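# Deliver two pipette tip boxes to the pipetting robot deck

## Task

Fetch both pipette tip boxes from the supply shelving and set them into the two vacant slots on the deck of the pipetting robot, which stands on the shelved bench. Each box's lid must finish completely closed on it, and every other piece of labware on the deck must finish sitting properly in its slot. A box turned upside down, or a box or lid touching the floor, means failure. The pedal bin and the stool may be shifted. At the end, release everything and move the robot away; the robot must not fall or be left leaning, or the task fails.

## Robot and tools

Robot: a Hello Robot Stretch 3 with a single arm. It has a two-wheel base (0.33 m long, 0.34 m wide) that can only drive straight or spin in place, a lift that raises the arm on a mast, and a telescoping arm that reaches out to the robot's right side. To move the gripper forward or back you drive the base. Spins pivot about the point between the drive wheels, 0.05 m behind the front edge. With the arm pulled in and the wrist folded, a spin sweeps a 0.28 m radius; an unfolded level wrist reaches past that. Cameras: head_camera and nav_camera on the head (aimed with head_pan_rad, head_tilt_rad) and wrist_camera on the gripper.

Frames: the base frame has its origin on the floor between the drive wheels, x forward, y left, z up. hand_pose is reported in it, at the fingertip meeting point. The odometry frame is the base frame at scene start; heading is positive to the left, -3.142 to 3.142.

execute_actions takes "actions", a list run in order (empty list: just report state and images). Each action is {"robot": ..., "steps": n, "until": ...}; steps is 1 to 450 control steps at 30 per second; {"steps": n} alone waits. "robot" is either one command, a list of up to 8 commands run in sequence (each starts when the previous one ended "done"; {"pause_s": s} waits up to 15 s), or {"stop": true}, which brakes everything and clears the queue. A command may contain:
- "base": exactly one of {"translate_m": d} (metres, relative offset from where the base is when the command starts, forward positive, |d| at most 1) or {"rotate_rad": d} (radians, relative, left/counter-clockwise positive, |d| at most 3.2).
- "joints": absolute targets by name, any subset; unnamed joints keep their target. lift_m 0 to 1.1 (arm height); arm_m 0 to 0.52 (extension); wrist_yaw_rad -1.345 to 4.42 (0 along the arm, positive toward the front, 3.0 folded over the base); wrist_pitch_rad -1.57 to 0.451 (0 level, negative tips fingers down); wrist_roll_rad -2.911 to 2.911; gripper_m -0.089 to 0.179 (bigger is wider; the real fingertip gap is about 0.007 less when almost shut and 0.025 less when fully open, zero below 0.007); head_pan_rad -3.953 to 1.73 (0 forward, positive left, -1.57 looks along the arm); head_tilt_rad -1.53 to 0.419 (negative looks down).
- "contact_limits": {"arm_m": effort %} from 1 to 100, the push at which the arm halts; smaller is gentler, too small halts instantly. It holds until arm_m's next command.
New commands act immediately and override older goals and queues. Any invalid value rejects the entire call.

"until" ends an action early. {"robot": {"status": "ended"}} fires once nothing reports moving and no queue runs; use it with steps 450 to wait out a motion. Fields can also be compared, e.g. {"lift_m": [">", 0.3]}, with operators =, !=, <, <=, >, >=; statuses take a word or ["!=", "moving"]. {"any": {"status": "ended"}} fires when any one motion ends. Don't wait for an exact reading with "=".

zoom_image: {"camera": name, "region": [x0, y0, x1, y1]} in pixels of that camera's last image, top-left origin, at most 504 by 504. finished_scene: {"scene": n} ends the scene permanently; only call it once everything has stopped.

Results: base_status and joint_status per joint: moving, done, off_target (halted short, may still push), contact_stop (pressed on something; that joint goes slack), time_out, stopped, not_commanded, torque_fault (wrist servo off for 10 s after overload). The bracket after base_status shows distance covered so far and the goal. joint_goals, measured_speeds, motor_effort (% with peak in brackets; positive pushes toward higher values; wheels positive = forward), refusals, queue (idle/running/done/dropped/stopped), queue_left. Lines starting "refused:" or "dropped:" explain rejected goals or abandoned queues; "robot.on_its_own" reports goals the robot changed itself, slack or switched-off joints, loaded motors at rest, and base tilt of 3 degrees or more. base_tilt is in degrees (forward/right positive). lidar_m: 12 distances from the base origin at 0.17 m height, 30-degree sectors, first straight ahead then counter-clockwise (4th left, 7th behind, 10th right), '-' nothing seen. wrist_depth_mm and head_depth_mm: 7x7 grids of median depth in mm. Each result ends with one image per camera.

Speed: the base is fast only when stowed (lift_m under 0.30, arm_m under 0.03, wrist_yaw_rad over 2.54); otherwise 0.10 m/s and 0.63 rad/s.

Gripping: command gripper_m below the object's width (lower squeezes harder, but the stall guard may ease off so heavy items slip); to release, open at least 0.02 beyond where the fingers met the object. Readings don't confirm a grasp; check images.

Cautions: fold or unfold the wrist only with lift_m between 0.32 and 0.95, wrist_pitch_rad -0.4, roll near 0; once folded the lift may go down to 0.25. With wrist_yaw_rad below -0.4 keep pitch at -0.5 or lower. Pushing against something solid with the gripper higher than about 0.45 m can tip the robot; a second push after contact_stop is worse. Don't drive while holding or pushing something fixed, and avoid snagging furniture, especially reversing. If tilted, reverse the last move in small steps, pull the gripper free, and lower lift_m to about 0.2. Place boxes gently, keep them upright, never let boxes or lids reach the floor, and avoid hard hits. Finish with the gripper open and the robot clear and level.

Each tool is called after "Emit:" in YAML: its name, and indented under it one key for each argument.

## Session

Emit:
execute_actions:
  actions: []

Scene clock: 0.00 s.
robot.base_odometry: x=+0.000 y=+0.000 heading=+0.000 (m, m, rad; robot's odometry frame)
robot.turned_by_wheels: +0.000 (rad since the last result)
robot.turned_by_imu: +0.000 (rad since the last result)
robot.base_tilt: forward=-1.0 right=+2.0 (deg)
robot.lidar_m: 2.30 1.79 1.68 2.15 1.73 2.53 1.12 1.03 1.04 1.31 1.84 1.85
robot.head_depth_mm: 1982 2571 2626 2656 2649 2606 2040 / 1999 2800 2905 2957 2960 2802 2035 / 1989 2845 2953 2960 3031 2901 2058 / 2026 2605 2670 2652 2674 2651 2057 / 1999 2405 2444 2488 2489 2509 2029 / 1991 2250 2243 2246 2277 2278 2017 / 1970 2082 2083 2129 2130 2167 2024
robot.base_status: not_commanded
robot.joint_positions: lift_m=+0.576 arm_m=-0.003 wrist_yaw_rad=+3.100 wrist_pitch_rad=-0.382 wrist_roll_rad=+0.009 gripper_m=+0.037 head_pan_rad=+0.012 head_tilt_rad=+0.014
robot.joint_goals: lift_m=+0.576 arm_m=-0.003 wrist_yaw_rad=+3.100 wrist_pitch_rad=-0.382 wrist_roll_rad=+0.009 gripper_m=+0.037 head_pan_rad=+0.012 head_tilt_rad=+0.014
robot.joint_status: lift_m=not_commanded arm_m=not_commanded wrist_yaw_rad=not_commanded wrist_pitch_rad=not_commanded wrist_roll_rad=not_commanded gripper_m=not_commanded head_pan_rad=not_commanded head_tilt_rad=not_commanded
robot.measured_speeds: translate_m=+0.000 rotate_rad=+0.000 lift_m=+0.000 arm_m=+0.000 wrist_yaw_rad=+0.000 wrist_pitch_rad=+0.000 wrist_roll_rad=+0.000 head_pan_rad=+0.000 head_tilt_rad=+0.000
robot: refusals=0 queue=idle queue_left=0
robot.motor_effort: left_wheel=+1 right_wheel=+0 lift_m=+37 arm_m=-1 wrist_yaw_rad=+0 wrist_pitch_rad=+4 wrist_roll_rad=+0 gripper_m=+0 head_pan_rad=+0 head_tilt_rad=+1 (%)
robot.hand_pose: x=-0.0118 y=+0.0863 z=+0.5965 quat_wxyz=(+0.149, +0.700, +0.119, +0.688) (m; robot's base frame)
robot.wrist_depth_mm: - - - - - - - / - - - - - - - / - - - - - - - / - - - - - - - / - - - - - - - / 874 857 902 894 - 842 858 / 758 763 726 750 761 737 750
pictures: head_camera (sideways: a quarter turn clockwise sets it upright), nav_camera (sideways: a quarter turn counterclockwise sets it upright), wrist_camera
Images, in order (width x height): head_camera 896x504, nav_camera 672x504, wrist_camera 644x364.

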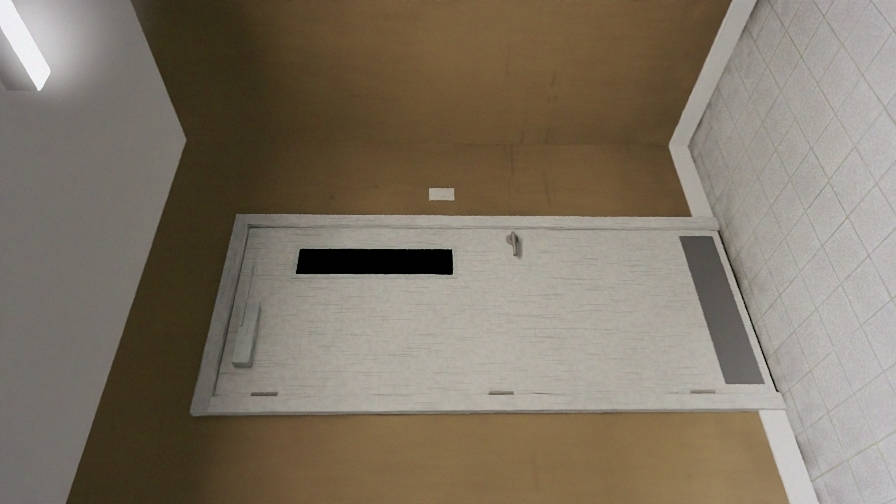

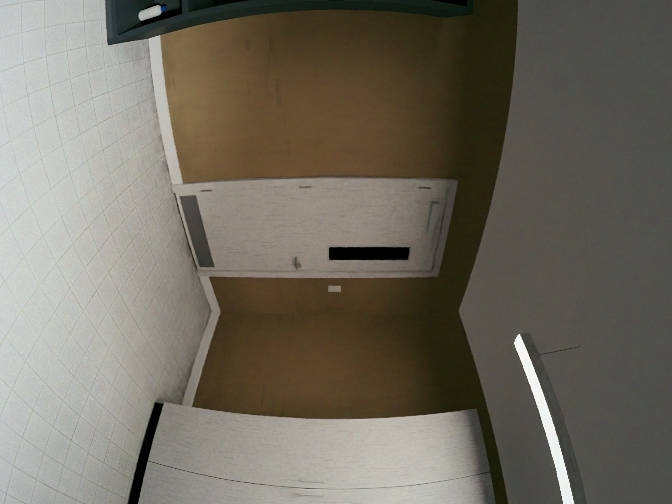

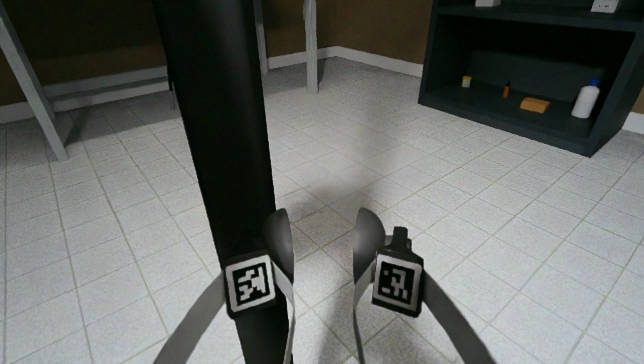

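Emit:
execute_actions:
  actions:
    - {"robot":{"joints":{"head_pan_rad":1.2,"head_tilt_rad":-0.35}},"steps":150,"until":{"robot":{"status":"ended"}}}

Scene clock: 3.23 s.
robot.base_odometry: x=+0.000 y=+0.000 heading=+0.000 (m, m, rad; robot's odometry frame)
robot.turned_by_wheels: +0.000 (rad since the last result)
robot.turned_by_imu: +0.000 (rad since the last result)
robot.base_tilt: forward=-1.0 right=+2.0 (deg)
robot.lidar_m: 2.30 1.78 1.68 2.15 1.73 2.53 1.11 1.03 1.04 1.31 1.83 1.86
robot.head_depth_mm: 1769 1900 1951 1984 2052 1708 1375 / 1836 2007 2092 2144 2152 1711 1382 / 1977 2112 2261 2329 2160 1707 1375 / 1823 1986 2088 2320 2249 1700 1377 / 2290 2476 2694 2923 2283 1708 1370 / 2456 2665 2900 3079 2269 1702 1373 / 2649 2841 3038 3109 2258 1704 1372
robot.base_status: not_commanded
robot.joint_positions: lift_m=+0.576 arm_m=-0.003 wrist_yaw_rad=+3.100 wrist_pitch_rad=-0.382 wrist_roll_rad=+0.009 gripper_m=+0.037 head_pan_rad=+1.193 head_tilt_rad=-0.345
robot.joint_goals: lift_m=+0.576 arm_m=-0.003 wrist_yaw_rad=+3.100 wrist_pitch_rad=-0.382 wrist_roll_rad=+0.009 gripper_m=+0.037 head_pan_rad=+1.200 head_tilt_rad=-0.350
robot.joint_status: lift_m=not_commanded arm_m=not_commanded wrist_yaw_rad=not_commanded wrist_pitch_rad=not_commanded wrist_roll_rad=not_commanded gripper_m=not_commanded head_pan_rad=done head_tilt_rad=done
robot.measured_speeds: translate_m=+0.000 rotate_rad=+0.000 lift_m=+0.000 arm_m=+0.000 wrist_yaw_rad=+0.000 wrist_pitch_rad=+0.000 wrist_roll_rad=+0.000 head_pan_rad=+0.000 head_tilt_rad=+0.000
robot: refusals=0 queue=done queue_left=0
robot.motor_effort: left_wheel=+1(1) right_wheel=+0(0) lift_m=+37(37) arm_m=-1(1) wrist_yaw_rad=+0(0) wrist_pitch_rad=+4(4) wrist_roll_rad=+0(0) gripper_m=+0(0) head_pan_rad=+2(29) head_tilt_rad=-1(20) (%)
robot.hand_pose: x=-0.0118 y=+0.0863 z=+0.5965 quat_wxyz=(+0.149, +0.700, +0.119, +0.688) (m; robot's base frame)
robot.wrist_depth_mm: - - - - - - - / - - - - - - - / - - - - - - - / - - - - - - - / - - - - - - - / 891 870 892 856 - 855 850 / 774 760 737 755 754 754 755
pictures: head_camera (sideways: a quarter turn clockwise sets it upright), nav_camera (sideways: a quarter turn counterclockwise sets it upright), wrist_camera
camera_calibration (this result's frames):
head_camera: T_world_to_cam=[[-0.119211, -0.35217, -0.928313, 1.23137], [-0.927904, 0.372168, -0.0220295, 0.0361375], [0.353247, 0.858759, -0.371146, 0.436375], [0, 0, 0, 1]] pos_world=[0.0261761, 0.0454596, 1.30585]
nav_camera: T_world_to_cam=[[0.148908, 0.319589, 0.935782, -1.17172], [0.926911, -0.374774, -0.0195035, 0.0687311], [0.344474, 0.870291, -0.352038, 0.410729], [0, 0, 0, 1]] pos_world=[-0.0307132, 0.0427759, 1.24241]
wrist_camera: T_world_to_cam=[[0.999008, -0.0404865, -0.0185218, 0.0298352], [-0.0367131, -0.513773, -0.85714, 0.590859], [0.0251866, 0.85697, -0.51475, 0.400001], [0, 0, 0, 1]] pos_world=[-0.018188, -0.038013, 0.712902]
Images, in order (width x height): head_camera 896x504, nav_camera 672x504, wrist_camera 644x364.

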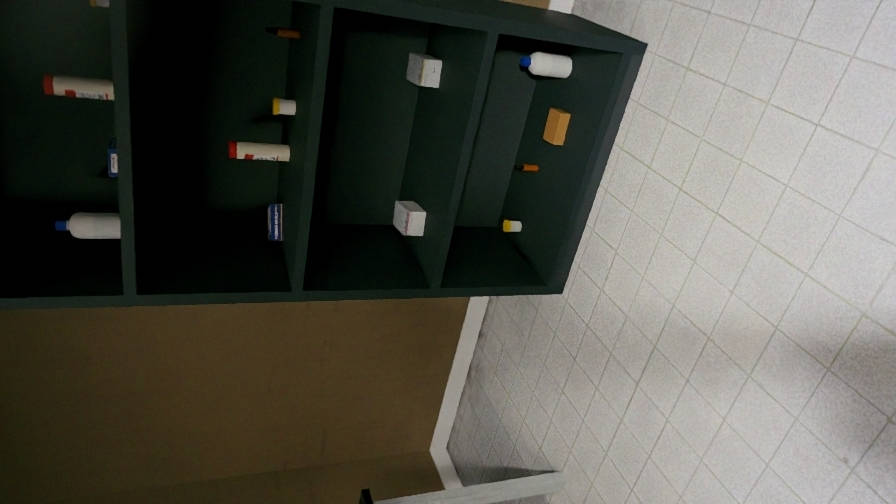

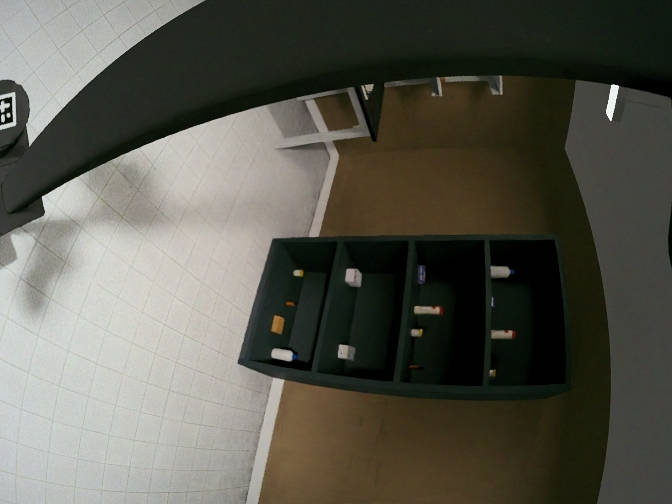

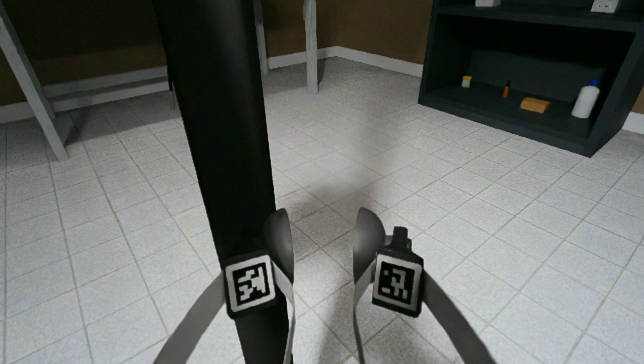

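Emit:
execute_actions:
  actions:
    - {"robot":{"joints":{"head_pan_rad":-3.9,"head_tilt_rad":-0.35}},"steps":200,"until":{"robot":{"status":"ended"}}}

Emit:
execute_actions:
  actions:
    - {"robot":{"joints":{"head_pan_rad":-2.9,"head_tilt_rad":-0.5}},"steps":200,"until":{"robot":{"status":"ended"}}}

Scene clock: 13.80 s.
robot.base_odometry: x=+0.000 y=+0.000 heading=+0.000 (m, m, rad; robot's odometry frame)
robot.turned_by_wheels: +0.000 (rad since the last result)
robot.turned_by_imu: +0.001 (rad since the last result)
robot.base_tilt: forward=-1.1 right=+1.9 (deg)
robot.lidar_m: 2.30 1.79 1.68 2.14 1.73 2.53 1.12 1.03 1.04 1.31 1.83 1.85
robot.head_depth_mm: - - - - - - - / 2109 2229 2393 - - - - / 2162 2272 2414 2584 2167 1720 1392 / 2170 2347 2513 2747 2306 1719 1385 / 2230 2372 2598 2752 2282 1707 1365 / 2269 2431 2679 2868 2264 1717 1368 / 2291 2488 2691 2938 2282 1707 1373
robot.base_status: not_commanded
robot.joint_positions: lift_m=+0.576 arm_m=-0.003 wrist_yaw_rad=+3.100 wrist_pitch_rad=-0.382 wrist_roll_rad=+0.009 gripper_m=+0.037 head_pan_rad=-3.893 head_tilt_rad=-0.345
robot.joint_goals: lift_m=+0.576 arm_m=-0.003 wrist_yaw_rad=+3.100 wrist_pitch_rad=-0.382 wrist_roll_rad=+0.009 gripper_m=+0.037 head_pan_rad=-3.900 head_tilt_rad=-0.350
robot.joint_status: lift_m=not_commanded arm_m=not_commanded wrist_yaw_rad=not_commanded wrist_pitch_rad=not_commanded wrist_roll_rad=not_commanded gripper_m=not_commanded head_pan_rad=done head_tilt_rad=done
robot.measured_speeds: translate_m=+0.000 rotate_rad=+0.000 lift_m=+0.000 arm_m=+0.000 wrist_yaw_rad=+0.000 wrist_pitch_rad=+0.000 wrist_roll_rad=+0.000 head_pan_rad=+0.000 head_tilt_rad=+0.000
robot: refusals=0 queue=done queue_left=0
robot.motor_effort: left_wheel=+1(1) right_wheel=+0(0) lift_m=+37(38) arm_m=-1(1) wrist_yaw_rad=+0(0) wrist_pitch_rad=+4(3) wrist_roll_rad=+0(0) gripper_m=+0(0) head_pan_rad=-2(28) head_tilt_rad=-2(1) (%)
robot.hand_pose: x=-0.0118 y=+0.0863 z=+0.5965 quat_wxyz=(+0.149, +0.700, +0.119, +0.688) (m; robot's base frame)
robot.wrist_depth_mm: - - - - - - - / - - - - - - - / - - - - - - - / - - - - - - - / - - - - - - - / 910 888 904 882 - 874 871 / 765 763 732 759 751 751 750
pictures: head_camera (sideways: a quarter turn clockwise sets it upright), nav_camera (sideways: a quarter turn counterclockwise sets it upright), wrist_camera
camera_calibration (this result's frames):
head_camera: T_world_to_cam=[[0.28468, -0.239582, -0.928201, 1.22876], [-0.684821, -0.728379, -0.0220305, 0.034656], [-0.670804, 0.641923, -0.371425, 0.442985], [0, 0, 0, 1]] pos_world=[-0.0289133, 0.0352677, 1.30583]
nav_camera: T_world_to_cam=[[-0.243517, 0.25536, 0.935677, -1.16919], [0.686894, 0.726496, -0.0195016, 0.0701928], [-0.684745, 0.637962, -0.35232, 0.417373], [0, 0, 0, 1]] pos_world=[-0.0471394, -0.0186981, 1.2424]
wrist_camera: T_world_to_cam=[[0.999008, -0.0404864, -0.0185217, 0.0298351], [-0.0367129, -0.513773, -0.85714, 0.590859], [0.0251866, 0.85697, -0.51475, 0.400001], [0, 0, 0, 1]] pos_world=[-0.018188, -0.038013, 0.712902]
Images, in order (width x height): head_camera 896x504, nav_camera 672x504, wrist_camera 644x364.

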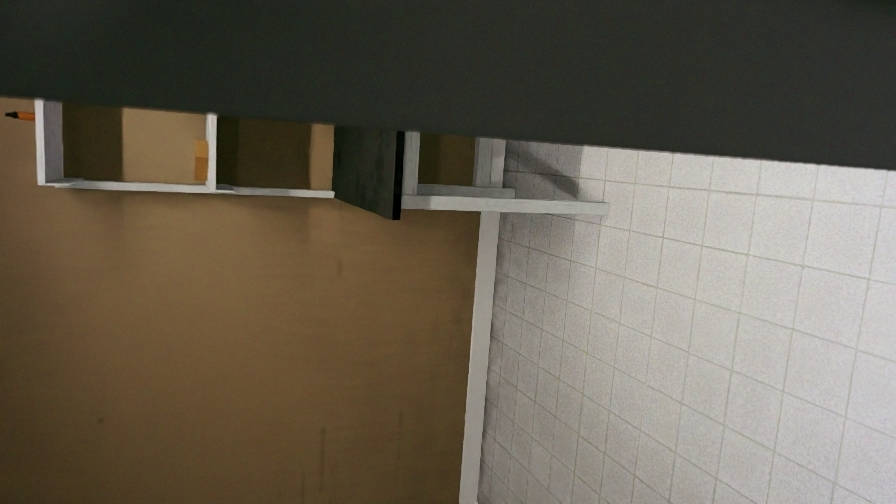

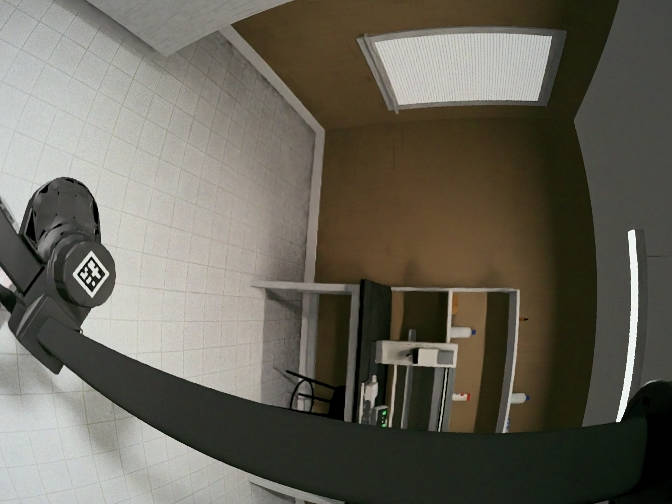

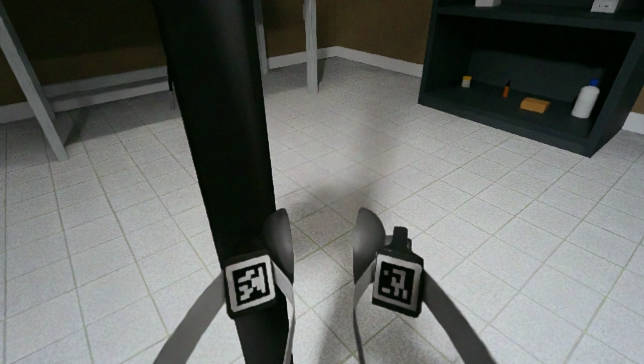

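Scene clock: 14.90 s.
robot.base_odometry: x=+0.000 y=+0.000 heading=+0.000 (m, m, rad; robot's odometry frame)
robot.turned_by_wheels: +0.000 (rad since the last result)
robot.turned_by_imu: +0.000 (rad since the last result)
robot.base_tilt: forward=-1.0 right=+1.9 (deg)
robot.lidar_m: 2.31 1.79 1.68 2.14 1.73 2.53 1.11 1.03 1.04 1.31 1.84 1.85
robot.head_depth_mm: 1721 1936 2200 2412 1877 1492 1251 / 1653 1824 2072 2288 1873 1498 1243 / 1565 1749 1877 2170 1803 1498 1251 / 1500 1621 1190 1285 1475 1492 1251 / 1400 1243 1116 1211 1390 1487 1251 / 1381 1219 1088 1141 1292 1471 1234 / 1317 1411 1109 1074 1219 1418 1249
robot.base_status: not_commanded
robot.joint_positions: lift_m=+0.576 arm_m=-0.003 wrist_yaw_rad=+3.100 wrist_pitch_rad=-0.382 wrist_roll_rad=+0.009 gripper_m=+0.037 head_pan_rad=-2.907 head_tilt_rad=-0.493
robot.joint_goals: lift_m=+0.576 arm_m=-0.003 wrist_yaw_rad=+3.100 wrist_pitch_rad=-0.382 wrist_roll_rad=+0.009 gripper_m=+0.037 head_pan_rad=-2.900 head_tilt_rad=-0.500
robot.joint_status: lift_m=not_commanded arm_m=not_commanded wrist_yaw_rad=not_commanded wrist_pitch_rad=not_commanded wrist_roll_rad=not_commanded gripper_m=not_commanded head_pan_rad=done head_tilt_rad=done
robot.measured_speeds: translate_m=+0.000 rotate_rad=+0.000 lift_m=+0.000 arm_m=+0.000 wrist_yaw_rad=+0.000 wrist_pitch_rad=+0.000 wrist_roll_rad=+0.000 head_pan_rad=+0.000 head_tilt_rad=+0.000
robot: refusals=0 queue=done queue_left=0
robot.motor_effort: left_wheel=+1(1) right_wheel=+0(1) lift_m=+38(37) arm_m=-1(1) wrist_yaw_rad=-1(1) wrist_pitch_rad=+4(4) wrist_roll_rad=+0(0) gripper_m=+0(0) head_pan_rad=+3(28) head_tilt_rad=-1(14) (%)
robot.hand_pose: x=-0.0118 y=+0.0863 z=+0.5965 quat_wxyz=(+0.149, +0.700, +0.119, +0.688) (m; robot's base frame)
robot.wrist_depth_mm: - - - - - - - / - - - - - - - / - - - - - - - / - - - - - - - / - - - - - - - / 887 880 905 869 - 887 866 / 777 762 728 750 750 735 726
pictures: head_camera (sideways: a quarter turn clockwise sets it upright), nav_camera (sideways: a quarter turn counterclockwise sets it upright), wrist_camera
camera_calibration (this result's frames):
head_camera: T_world_to_cam=[[0.486029, 0.13576, -0.863334, 1.14291], [0.232032, -0.972453, -0.0222928, 0.0294004], [-0.842578, -0.189486, -0.50414, 0.616729], [0, 0, 0, 1]] pos_world=[-0.0426642, -0.00970888, 1.29828]
nav_camera: T_world_to_cam=[[-0.477718, -0.0930365, 0.873573, -1.08674], [-0.223395, 0.974555, -0.0183737, 0.0742734], [-0.849635, -0.20393, -0.486346, 0.592786], [0, 0, 0, 1]] pos_world=[0.00109033, -0.0526032, 1.23901]
wrist_camera: T_world_to_cam=[[0.999008, -0.0404863, -0.0185219, 0.0298353], [-0.0367131, -0.513773, -0.85714, 0.590859], [0.0251864, 0.85697, -0.51475, 0.400001], [0, 0, 0, 1]] pos_world=[-0.018188, -0.038013, 0.712902]
Images, in order (width x height): head_camera 896x504, nav_camera 672x504, wrist_camera 644x364.

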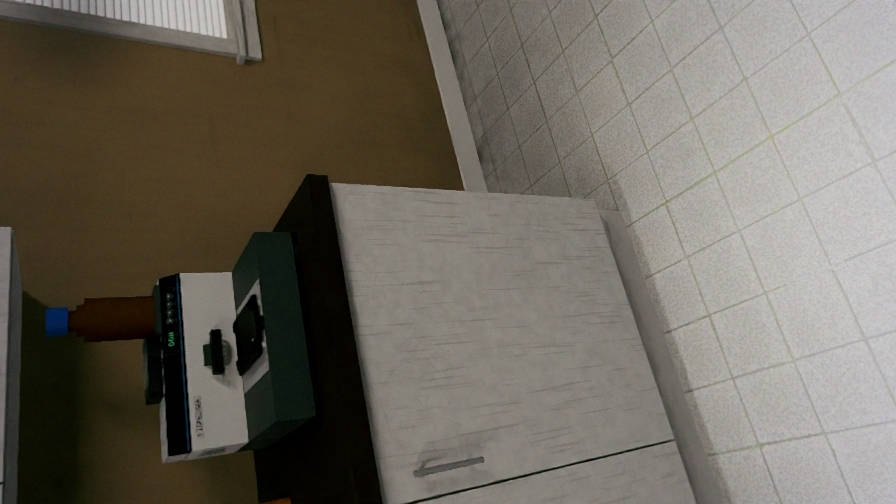

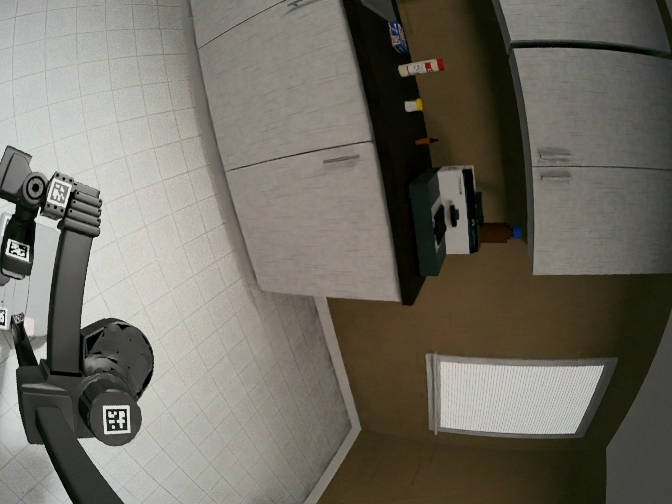

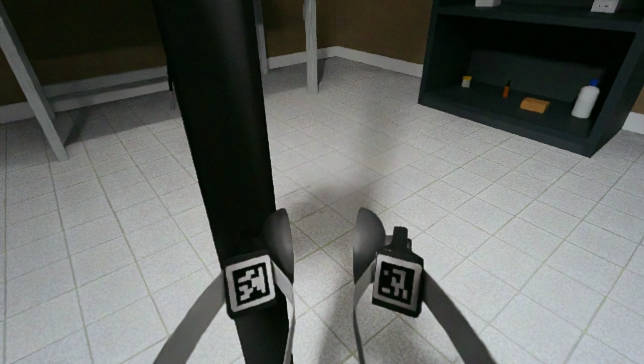

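Emit:
execute_actions:
  actions:
    - {"robot":{"joints":{"head_pan_rad":1.35,"head_tilt_rad":-0.3,"lift_m":0.26}},"steps":200,"until":{"robot":{"lift_m":["<",0.295]}}}
    - {"robot":{"base":{"rotate_rad":0.75}},"steps":200,"until":{"robot":{"status":"ended"}}}

Scene clock: 28.23 s.
robot.base_odometry: x=+0.000 y=+0.000 heading=+0.750 (m, m, rad; robot's odometry frame)
robot.turned_by_wheels: +0.750 (rad since the last result)
robot.turned_by_imu: +0.754 (rad since the last result)
robot.base_tilt: forward=-1.1 right=+2.0 (deg)
robot.lidar_m: 1.68 2.00 2.11 1.73 2.10 1.04 1.03 1.10 1.85 1.83 1.97 2.18
robot.head_depth_mm: 2259 2380 2531 2729 2383 1791 1411 / 2211 2352 2511 2110 2400 1783 1414 / 2168 2280 2443 2178 2410 1793 1410 / 2163 2268 2028 2657 2415 1785 1404 / 2121 2252 2472 2636 2390 1774 1404 / 2132 2217 2403 2553 2276 1778 1409 / 2094 2236 2384 2567 2408 1782 1398
robot.base_status: done (rotate_rad +0.7499 of +0.7500)
robot.joint_positions: lift_m=+0.260 arm_m=-0.003 wrist_yaw_rad=+3.100 wrist_pitch_rad=-0.382 wrist_roll_rad=+0.009 gripper_m=+0.037 head_pan_rad=+1.343 head_tilt_rad=-0.309
robot.joint_goals: lift_m=+0.260 arm_m=-0.003 wrist_yaw_rad=+3.100 wrist_pitch_rad=-0.382 wrist_roll_rad=+0.009 gripper_m=+0.037 head_pan_rad=+1.350 head_tilt_rad=-0.300
robot.joint_status: lift_m=done arm_m=not_commanded wrist_yaw_rad=not_commanded wrist_pitch_rad=not_commanded wrist_roll_rad=not_commanded gripper_m=not_commanded head_pan_rad=done head_tilt_rad=done
robot.measured_speeds: translate_m=+0.000 rotate_rad=+0.000 lift_m=+0.000 arm_m=+0.000 wrist_yaw_rad=+0.000 wrist_pitch_rad=+0.000 wrist_roll_rad=+0.000 head_pan_rad=+0.000 head_tilt_rad=+0.000
robot: refusals=0 queue=done queue_left=0
robot.motor_effort: left_wheel=-2(9) right_wheel=+3(12) lift_m=+31(38) arm_m=-1(1) wrist_yaw_rad=+0(1) wrist_pitch_rad=+4(4) wrist_roll_rad=+0(0) gripper_m=+0(0) head_pan_rad=+3(30) head_tilt_rad=+3(18) (%)
robot.hand_pose: x=-0.0118 y=+0.0862 z=+0.2810 quat_wxyz=(+0.150, +0.700, +0.120, +0.688) (m; robot's base frame)
robot.wrist_depth_mm: - - - - - - - / - - - - - - - / 989 952 - 967 951 932 934 / 732 735 - 717 715 714 712 / 606 588 587 582 596 568 576 / 495 515 - 516 - 480 482 / 440 - - - 415 413 416
pictures: head_camera (sideways: a quarter turn clockwise sets it upright), nav_camera (sideways: a quarter turn counterclockwise sets it upright), wrist_camera
camera_calibration (this result's frames):
head_camera: T_world_to_cam=[[-0.0575372, -0.333104, -0.941133, 1.24772], [-0.972965, 0.229912, -0.0218915, 0.0362337], [0.22367, 0.91443, -0.337327, 0.393153], [0, 0, 0, 1]] pos_world=[0.0191082, 0.0477798, 1.30769]
nav_camera: T_world_to_cam=[[0.0917173, 0.305083, 0.947899, -1.18719], [0.972713, -0.231172, -0.0197152, 0.0687282], [0.213112, 0.923842, -0.317961, 0.367181], [0, 0, 0, 1]] pos_world=[-0.0362175, 0.0388638, 1.24344]
wrist_camera: T_world_to_cam=[[0.999008, -0.0405011, -0.0185228, 0.0239929], [-0.0367407, -0.514427, -0.856746, 0.320329], [0.0251705, 0.856577, -0.515405, 0.237898], [0, 0, 0, 1]] pos_world=[-0.018188, -0.0380197, 0.397499]
Images, in order (width x height): head_camera 896x504, nav_camera 672x504, wrist_camera 644x364.

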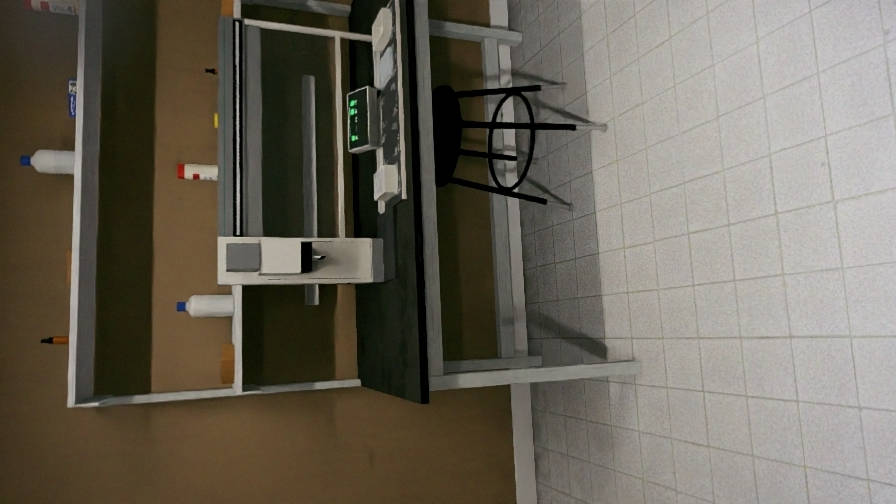

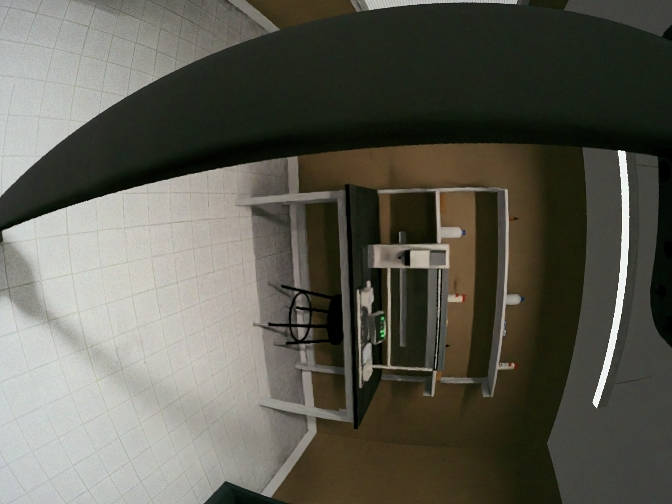

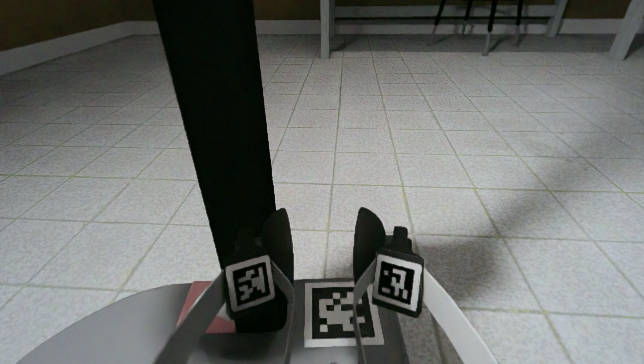

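Emit:
execute_actions:
  actions:
    - {"robot":[{"base":{"translate_m":1.0},"joints":{"head_pan_rad":-1.2,"head_tilt_rad":-0.8}},{"base":{"rotate_rad":1.5}}],"steps":300,"until":{"robot":{"status":"ended"}}}

Scene clock: 40.83 s.
robot.base_odometry: x=+0.732 y=+0.682 heading=+2.250 (m, m, rad; robot's odometry frame)
robot.turned_by_wheels: +1.500 (rad since the last result)
robot.turned_by_imu: +1.510 (rad since the last result)
robot.base_tilt: forward=-1.2 right=+1.9 (deg)
robot.lidar_m: 1.64 1.97 2.09 2.03 2.13 2.00 1.95 1.53 1.18 0.68 0.95 1.21
robot.head_depth_mm: 907 1084 1265 1493 1455 1266 1117 / 572 692 1080 1584 1474 1258 1117 / 816 690 1193 1031 1379 1261 1139 / 847 1216 1194 1087 1405 1269 1131 / 821 1276 1223 1501 1426 1269 1110 / 847 1339 1231 1591 1461 1254 1117 / 851 1403 1228 1597 1456 1268 1122
robot.base_status: done (rotate_rad +1.4998 of +1.5000)
robot.joint_positions: lift_m=+0.260 arm_m=-0.003 wrist_yaw_rad=+3.100 wrist_pitch_rad=-0.382 wrist_roll_rad=+0.009 gripper_m=+0.037 head_pan_rad=-1.193 head_tilt_rad=-0.791
robot.joint_goals: lift_m=+0.260 arm_m=-0.003 wrist_yaw_rad=+3.100 wrist_pitch_rad=-0.382 wrist_roll_rad=+0.009 gripper_m=+0.037 head_pan_rad=-1.200 head_tilt_rad=-0.800
robot.joint_status: lift_m=done arm_m=not_commanded wrist_yaw_rad=not_commanded wrist_pitch_rad=not_commanded wrist_roll_rad=not_commanded gripper_m=not_commanded head_pan_rad=done head_tilt_rad=done
robot.measured_speeds: translate_m=+0.000 rotate_rad=+0.000 lift_m=+0.000 arm_m=+0.000 wrist_yaw_rad=+0.000 wrist_pitch_rad=+0.000 wrist_roll_rad=+0.000 head_pan_rad=+0.000 head_tilt_rad=+0.000
robot: refusals=0 queue=done queue_left=0
robot.motor_effort: left_wheel=-2(9) right_wheel=+3(13) lift_m=+31(31) arm_m=-1(1) wrist_yaw_rad=+0(0) wrist_pitch_rad=+4(4) wrist_roll_rad=+0(0) gripper_m=+0(0) head_pan_rad=-2(28) head_tilt_rad=-4(25) (%)
robot.hand_pose: x=-0.0118 y=+0.0862 z=+0.2810 quat_wxyz=(+0.150, +0.700, +0.120, +0.688) (m; robot's base frame)
robot.wrist_depth_mm: - - - - - - - / - - - - - - - / 986 948 - 942 941 933 907 / 756 729 - 729 712 715 711 / 590 591 584 585 599 582 568 / 491 506 - 507 - 483 488 / 447 - - - 420 416 415
pictures: head_camera (sideways: a quarter turn clockwise sets it upright), nav_camera (sideways: a quarter turn counterclockwise sets it upright), wrist_camera
camera_calibration (this result's frames):
head_camera: T_world_to_cam=[[-0.288795, 0.676261, -0.677693, 0.905648], [0.926992, 0.374472, -0.0213523, 0.0239282], [0.239337, -0.634383, -0.735035, 0.910487], [0, 0, 0, 1]] pos_world=[0.0214522, -0.0438177, 1.2835]
nav_camera: T_world_to_cam=[[0.24672, -0.677654, 0.692758, -0.855451], [-0.934553, -0.35551, -0.0149251, 0.0741154], [0.256397, -0.643737, -0.721015, 0.891317], [0, 0, 0, 1]] pos_world=[0.0517911, 0.0204232, 1.23638]
wrist_camera: T_world_to_cam=[[0.999008, -0.0405015, -0.0185226, 0.0239919], [-0.0367408, -0.514428, -0.856746, 0.320311], [0.025171, 0.856576, -0.515406, 0.237905], [0, 0, 0, 1]] pos_world=[-0.0181879, -0.0380351, 0.397487]
Images, in order (width x height): head_camera 896x504, nav_camera 672x504, wrist_camera 644x364.

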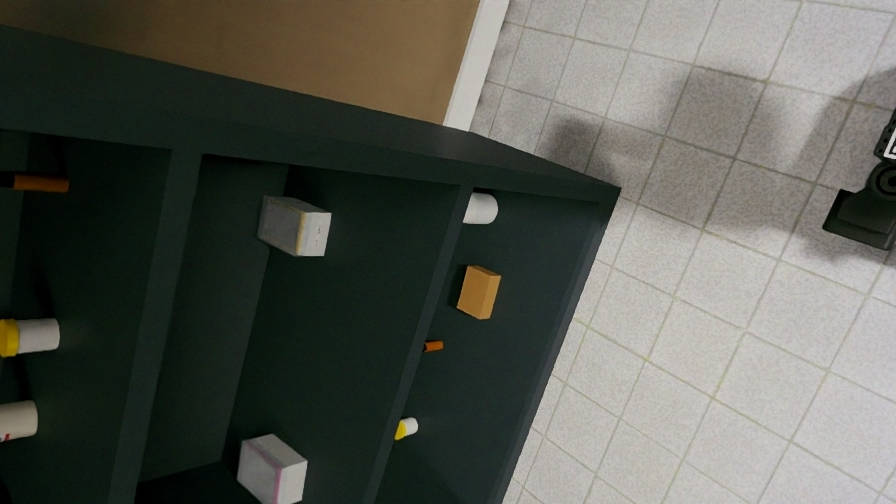

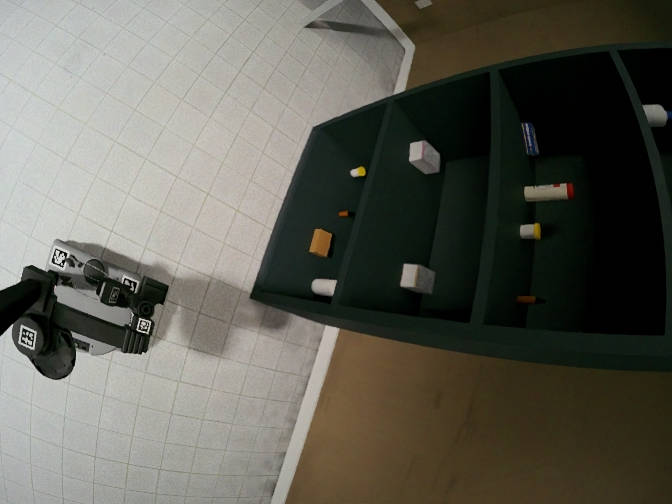

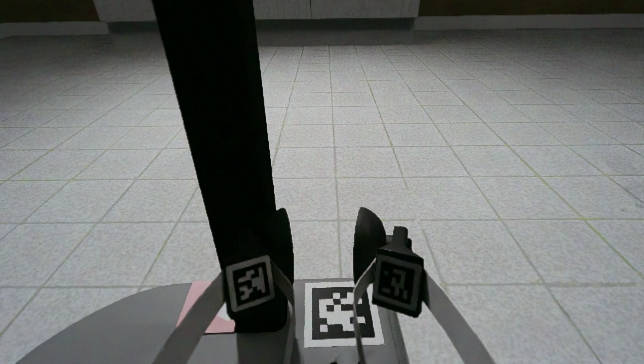

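Emit:
zoom_image:
  camera: "head_camera"
  region: [200, 150, 500, 504]

Region (200, 150, 500, 504) of head_camera's 896x504 image, scaled by 1.424, with more detail than that image has; it fills the left 427 columns of this view, and the rest is white.

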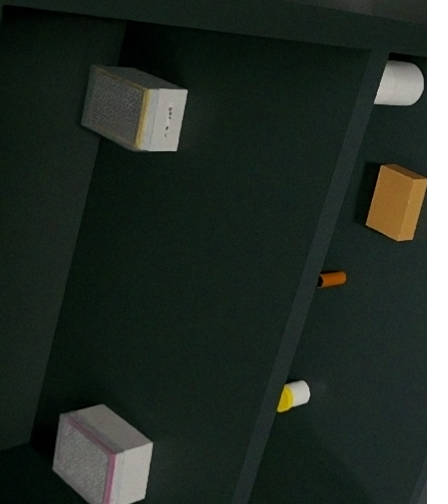

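Emit:
execute_actions:
  actions:
    - {"robot":[{"base":{"rotate_rad":-0.561},"joints":{"head_pan_rad":-1.57,"head_tilt_rad":-0.9}},{"base":{"translate_m":0.413}},{"base":{"rotate_rad":0.561}},{"joints":{"lift_m":0.62,"wrist_pitch_rad":-0.4}},{"joints":{"wrist_yaw_rad":0.0}},{"joints":{"wrist_pitch_rad":-0.2,"gripper_m":0.15}}],"steps":450,"until":{"robot":{"status":"ended"}}}

Scene clock: 78.33 s.
robot.base_odometry: x=+0.683 y=+1.092 heading=+2.250 (m, m, rad; robot's odometry frame)
robot.turned_by_wheels: +0.000 (rad since the last result)
robot.turned_by_imu: +0.004 (rad since the last result)
robot.base_tilt: forward=-1.1 right=+1.9 (deg)
robot.lidar_m: 1.26 1.47 2.92 2.23 2.35 2.36 2.33 1.29 0.49 0.70 0.79 0.79
robot.head_depth_mm: 589 500 595 755 1384 1252 1119 / 633 501 924 881 1125 - - / 612 501 1061 922 1302 - - / 633 501 1007 923 1300 1220 - / 633 502 1067 921 1276 1225 1097 / 589 502 1068 921 1286 1223 1098 / 636 503 1070 925 1284 1223 1098
robot.base_status: done (rotate_rad +0.5608 of +0.5610)
robot.joint_positions: lift_m=+0.620 arm_m=-0.003 wrist_yaw_rad=+0.002 wrist_pitch_rad=-0.224 wrist_roll_rad=+0.009 gripper_m=+0.150 head_pan_rad=-1.563 head_tilt_rad=-0.889
robot.joint_goals: lift_m=+0.620 arm_m=-0.003 wrist_yaw_rad=+0.000 wrist_pitch_rad=-0.200 wrist_roll_rad=+0.009 gripper_m=+0.150 head_pan_rad=-1.570 head_tilt_rad=-0.900
robot.joint_status: lift_m=done arm_m=not_commanded wrist_yaw_rad=done wrist_pitch_rad=done wrist_roll_rad=not_commanded gripper_m=done head_pan_rad=done head_tilt_rad=done
robot.measured_speeds: translate_m=+0.000 rotate_rad=+0.000 lift_m=+0.000 arm_m=+0.000 wrist_yaw_rad=+0.000 wrist_pitch_rad=+0.000 wrist_roll_rad=+0.000 head_pan_rad=+0.000 head_tilt_rad=+0.000
robot: refusals=0 queue=done queue_left=0
robot.motor_effort: left_wheel=-3(13) right_wheel=+3(12) lift_m=+43(45) arm_m=-1(1) wrist_yaw_rad=-1(2) wrist_pitch_rad=+8(6) wrist_roll_rad=+0(0) gripper_m=+0(92) head_pan_rad=-2(19) head_tilt_rad=-4(12) (%)
robot.hand_pose: x=-0.0211 y=-0.3869 z=+0.6780 quat_wxyz=(+0.700, +0.080, -0.705, -0.079) (m; robot's base frame)
robot.wrist_depth_mm: 609 610 598 584 574 348 225 / 641 633 634 624 614 344 222 / 678 688 677 663 636 347 223 / 539 595 585 528 566 346 224 / 440 465 440 430 431 319 231 / 354 - 348 347 341 - 245 / 300 293 291 285 284 280 847
pictures: head_camera (sideways: a quarter turn clockwise sets it upright), nav_camera (sideways: a quarter turn counterclockwise sets it upright), wrist_camera
camera_calibration (this result's frames):
head_camera: T_world_to_cam=[[-0.0251563, 0.797984, -0.602154, 0.805614], [0.99966, 0.0159551, -0.020619, 0.0225275], [-0.00684621, -0.602468, -0.798114, 0.994012], [0, 0, 0, 1]] pos_world=[0.00455158, -0.0443657, 1.2789]
nav_camera: T_world_to_cam=[[-0.0145631, -0.785616, 0.618543, -0.757153], [-0.999878, 0.00792461, -0.0134761, 0.0726256], [0.00568535, -0.618664, -0.785635, 0.976878], [0, 0, 0, 1]] pos_world=[0.0560364, 0.00895213, 1.23678]
wrist_camera: T_world_to_cam=[[-0.999819, -0.00579125, -0.0181286, -0.00744964], [0.0146449, 0.374202, -0.927232, 0.809456], [0.0121536, -0.927329, -0.374049, 0.0617023], [0, 0, 0, 1]] pos_world=[-0.0200526, -0.245725, 0.773497]
Images, in order (width x height): head_camera 896x504, nav_camera 672x504, wrist_camera 644x364.

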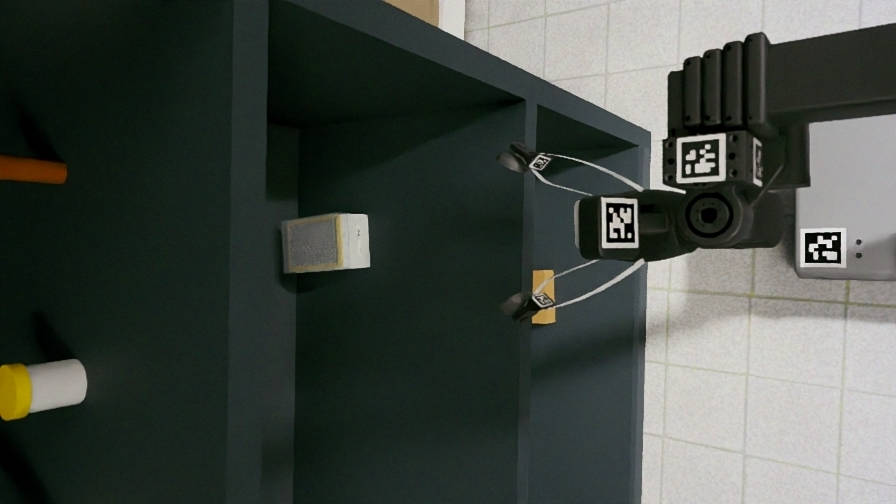

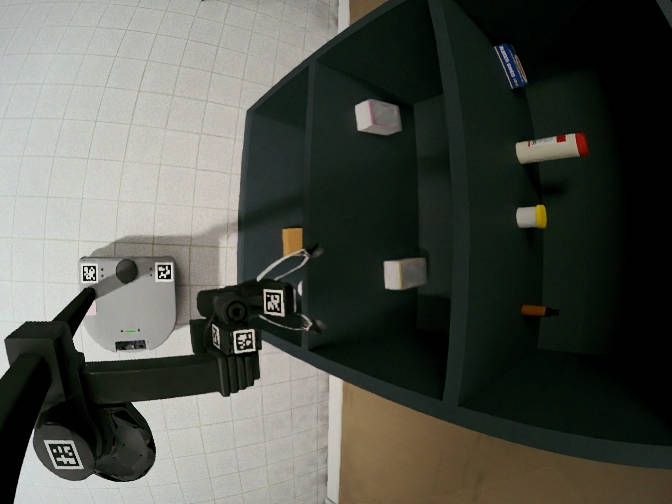

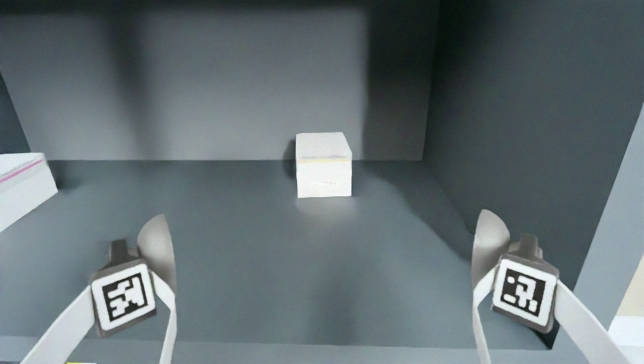

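Emit:
execute_actions:
  actions:
    - {"robot":{"joints":{"head_pan_rad":0.55,"head_tilt_rad":-0.35,"arm_m":0.2,"lift_m":0.58}},"steps":200,"until":{"robot":{"status":"ended"}}}

Scene clock: 88.03 s.
robot.base_odometry: x=+0.683 y=+1.092 heading=+2.250 (m, m, rad; robot's odometry frame)
robot.turned_by_wheels: +0.000 (rad since the last result)
robot.turned_by_imu: +0.001 (rad since the last result)
robot.base_tilt: forward=-1.0 right=+2.0 (deg)
robot.lidar_m: 1.26 1.46 2.91 2.24 2.35 2.37 2.32 1.29 0.49 0.70 0.80 0.79
robot.head_depth_mm: 1728 1749 1911 1401 2093 1705 1371 / 1817 1638 2020 1512 2192 1694 1358 / 1957 1953 2144 1546 2150 1679 1357 / 2018 1889 1769 2566 2235 1691 1353 / 2208 2435 2510 2818 2241 1689 1354 / 2363 2609 2806 2867 2132 1692 1352 / 2577 2865 3212 3280 2233 1676 1357
robot.base_status: done (rotate_rad +0.5608 of +0.5610)
robot.joint_positions: lift_m=+0.580 arm_m=+0.200 wrist_yaw_rad=+0.000 wrist_pitch_rad=-0.223 wrist_roll_rad=+0.009 gripper_m=+0.150 head_pan_rad=+0.543 head_tilt_rad=-0.359
robot.joint_goals: lift_m=+0.580 arm_m=+0.200 wrist_yaw_rad=+0.000 wrist_pitch_rad=-0.200 wrist_roll_rad=+0.009 gripper_m=+0.150 head_pan_rad=+0.550 head_tilt_rad=-0.350
robot.joint_status: lift_m=done arm_m=done wrist_yaw_rad=done wrist_pitch_rad=done wrist_roll_rad=not_commanded gripper_m=done head_pan_rad=done head_tilt_rad=done
robot.measured_speeds: translate_m=+0.000 rotate_rad=+0.000 lift_m=+0.000 arm_m=+0.000 wrist_yaw_rad=+0.000 wrist_pitch_rad=+0.000 wrist_roll_rad=+0.000 head_pan_rad=+0.000 head_tilt_rad=+0.000
robot: refusals=0 queue=done queue_left=0
robot.motor_effort: left_wheel=-2(2) right_wheel=+4(3) lift_m=+31(44) arm_m=+5(5) wrist_yaw_rad=+0(2) wrist_pitch_rad=+7(8) wrist_roll_rad=+0(0) gripper_m=+0(0) head_pan_rad=+3(29) head_tilt_rad=+4(28) (%)
robot.hand_pose: x=-0.0214 y=-0.5892 z=+0.6388 quat_wxyz=(+0.700, +0.079, -0.705, -0.079) (m; robot's base frame)
robot.wrist_depth_mm: 422 417 410 407 400 360 228 / 450 442 438 436 425 354 229 / 475 471 462 464 454 354 229 / 496 495 486 329 474 351 230 / 371 386 365 329 358 326 230 / 291 - 291 287 287 - 219 / 240 240 241 238 237 236 218
pictures: head_camera (sideways: a quarter turn clockwise sets it upright), nav_camera (sideways: a quarter turn counterclockwise sets it upright), wrist_camera
camera_calibration (this result's frames):
head_camera: T_world_to_cam=[[-0.319078, -0.214902, -0.923042, 1.22571], [-0.513771, 0.857644, -0.0220751, 0.0336702], [0.796385, 0.467188, -0.384066, 0.450485], [0, 0, 0, 1]] pos_world=[0.0496354, 0.0240683, 1.30514]
nav_camera: T_world_to_cam=[[0.323096, 0.171048, 0.93078, -1.16626], [0.510907, -0.859416, -0.019415, 0.0711532], [0.796607, 0.481815, -0.365064, 0.424922], [0, 0, 0, 1]] pos_world=[0.00196486, 0.0559018, 1.24203]
wrist_camera: T_world_to_cam=[[-0.999826, -0.00449595, -0.0181232, -0.00889522], [0.0151389, 0.372978, -0.927717, 0.848386], [0.0109305, -0.927829, -0.372845, -0.141659], [0, 0, 0, 1]] pos_world=[-0.0201889, -0.447905, 0.734084]
Images, in order (width x height): head_camera 896x504, nav_camera 672x504, wrist_camera 644x364.

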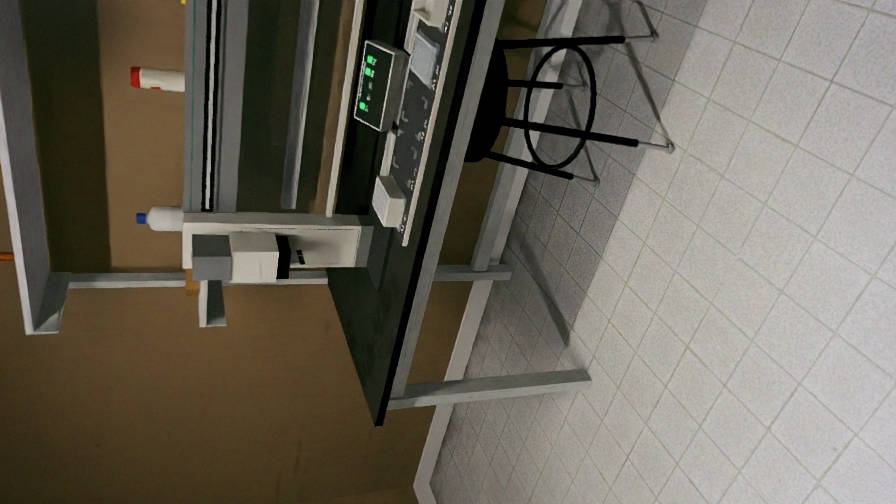

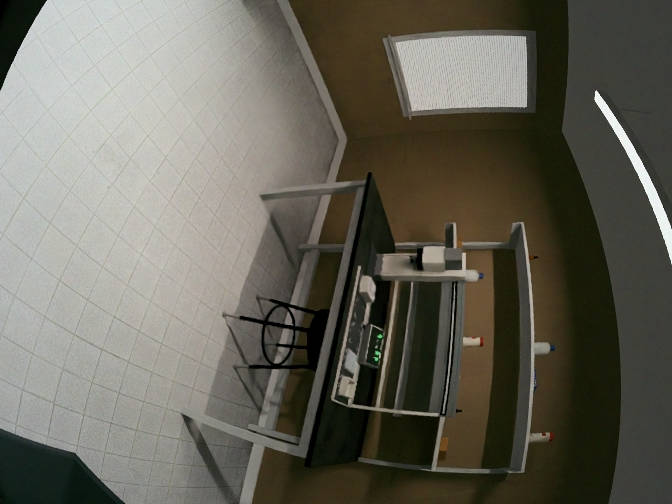

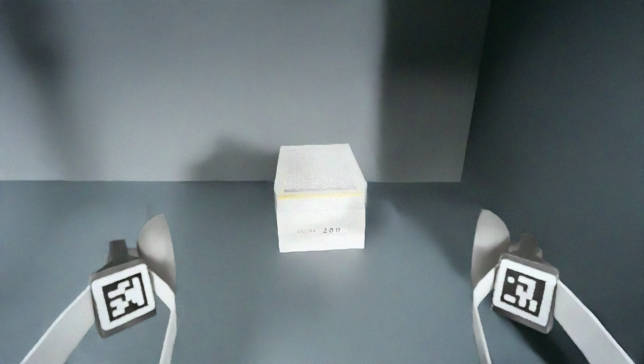

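Emit:
zoom_image:
  camera: "head_camera"
  region: [340, 0, 500, 250]

Emit:
zoom_image:
  camera: "wrist_camera"
  region: [240, 120, 400, 270]

Region (340, 0, 500, 250) of head_camera's 896x504 image, scaled by 2.016, with more detail than that image has; it fills the left 323 columns of this view, and the rest is white.

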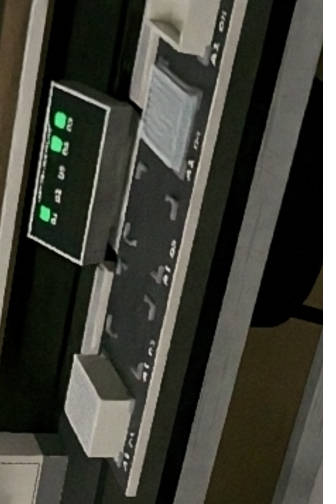

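Region (240, 120, 400, 270) of wrist_camera's 644x364 image, scaled by 3.150; it fills the top 472 rows of this view, and the rest is white.

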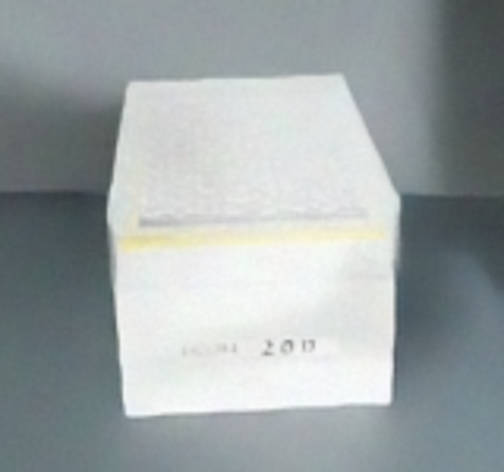

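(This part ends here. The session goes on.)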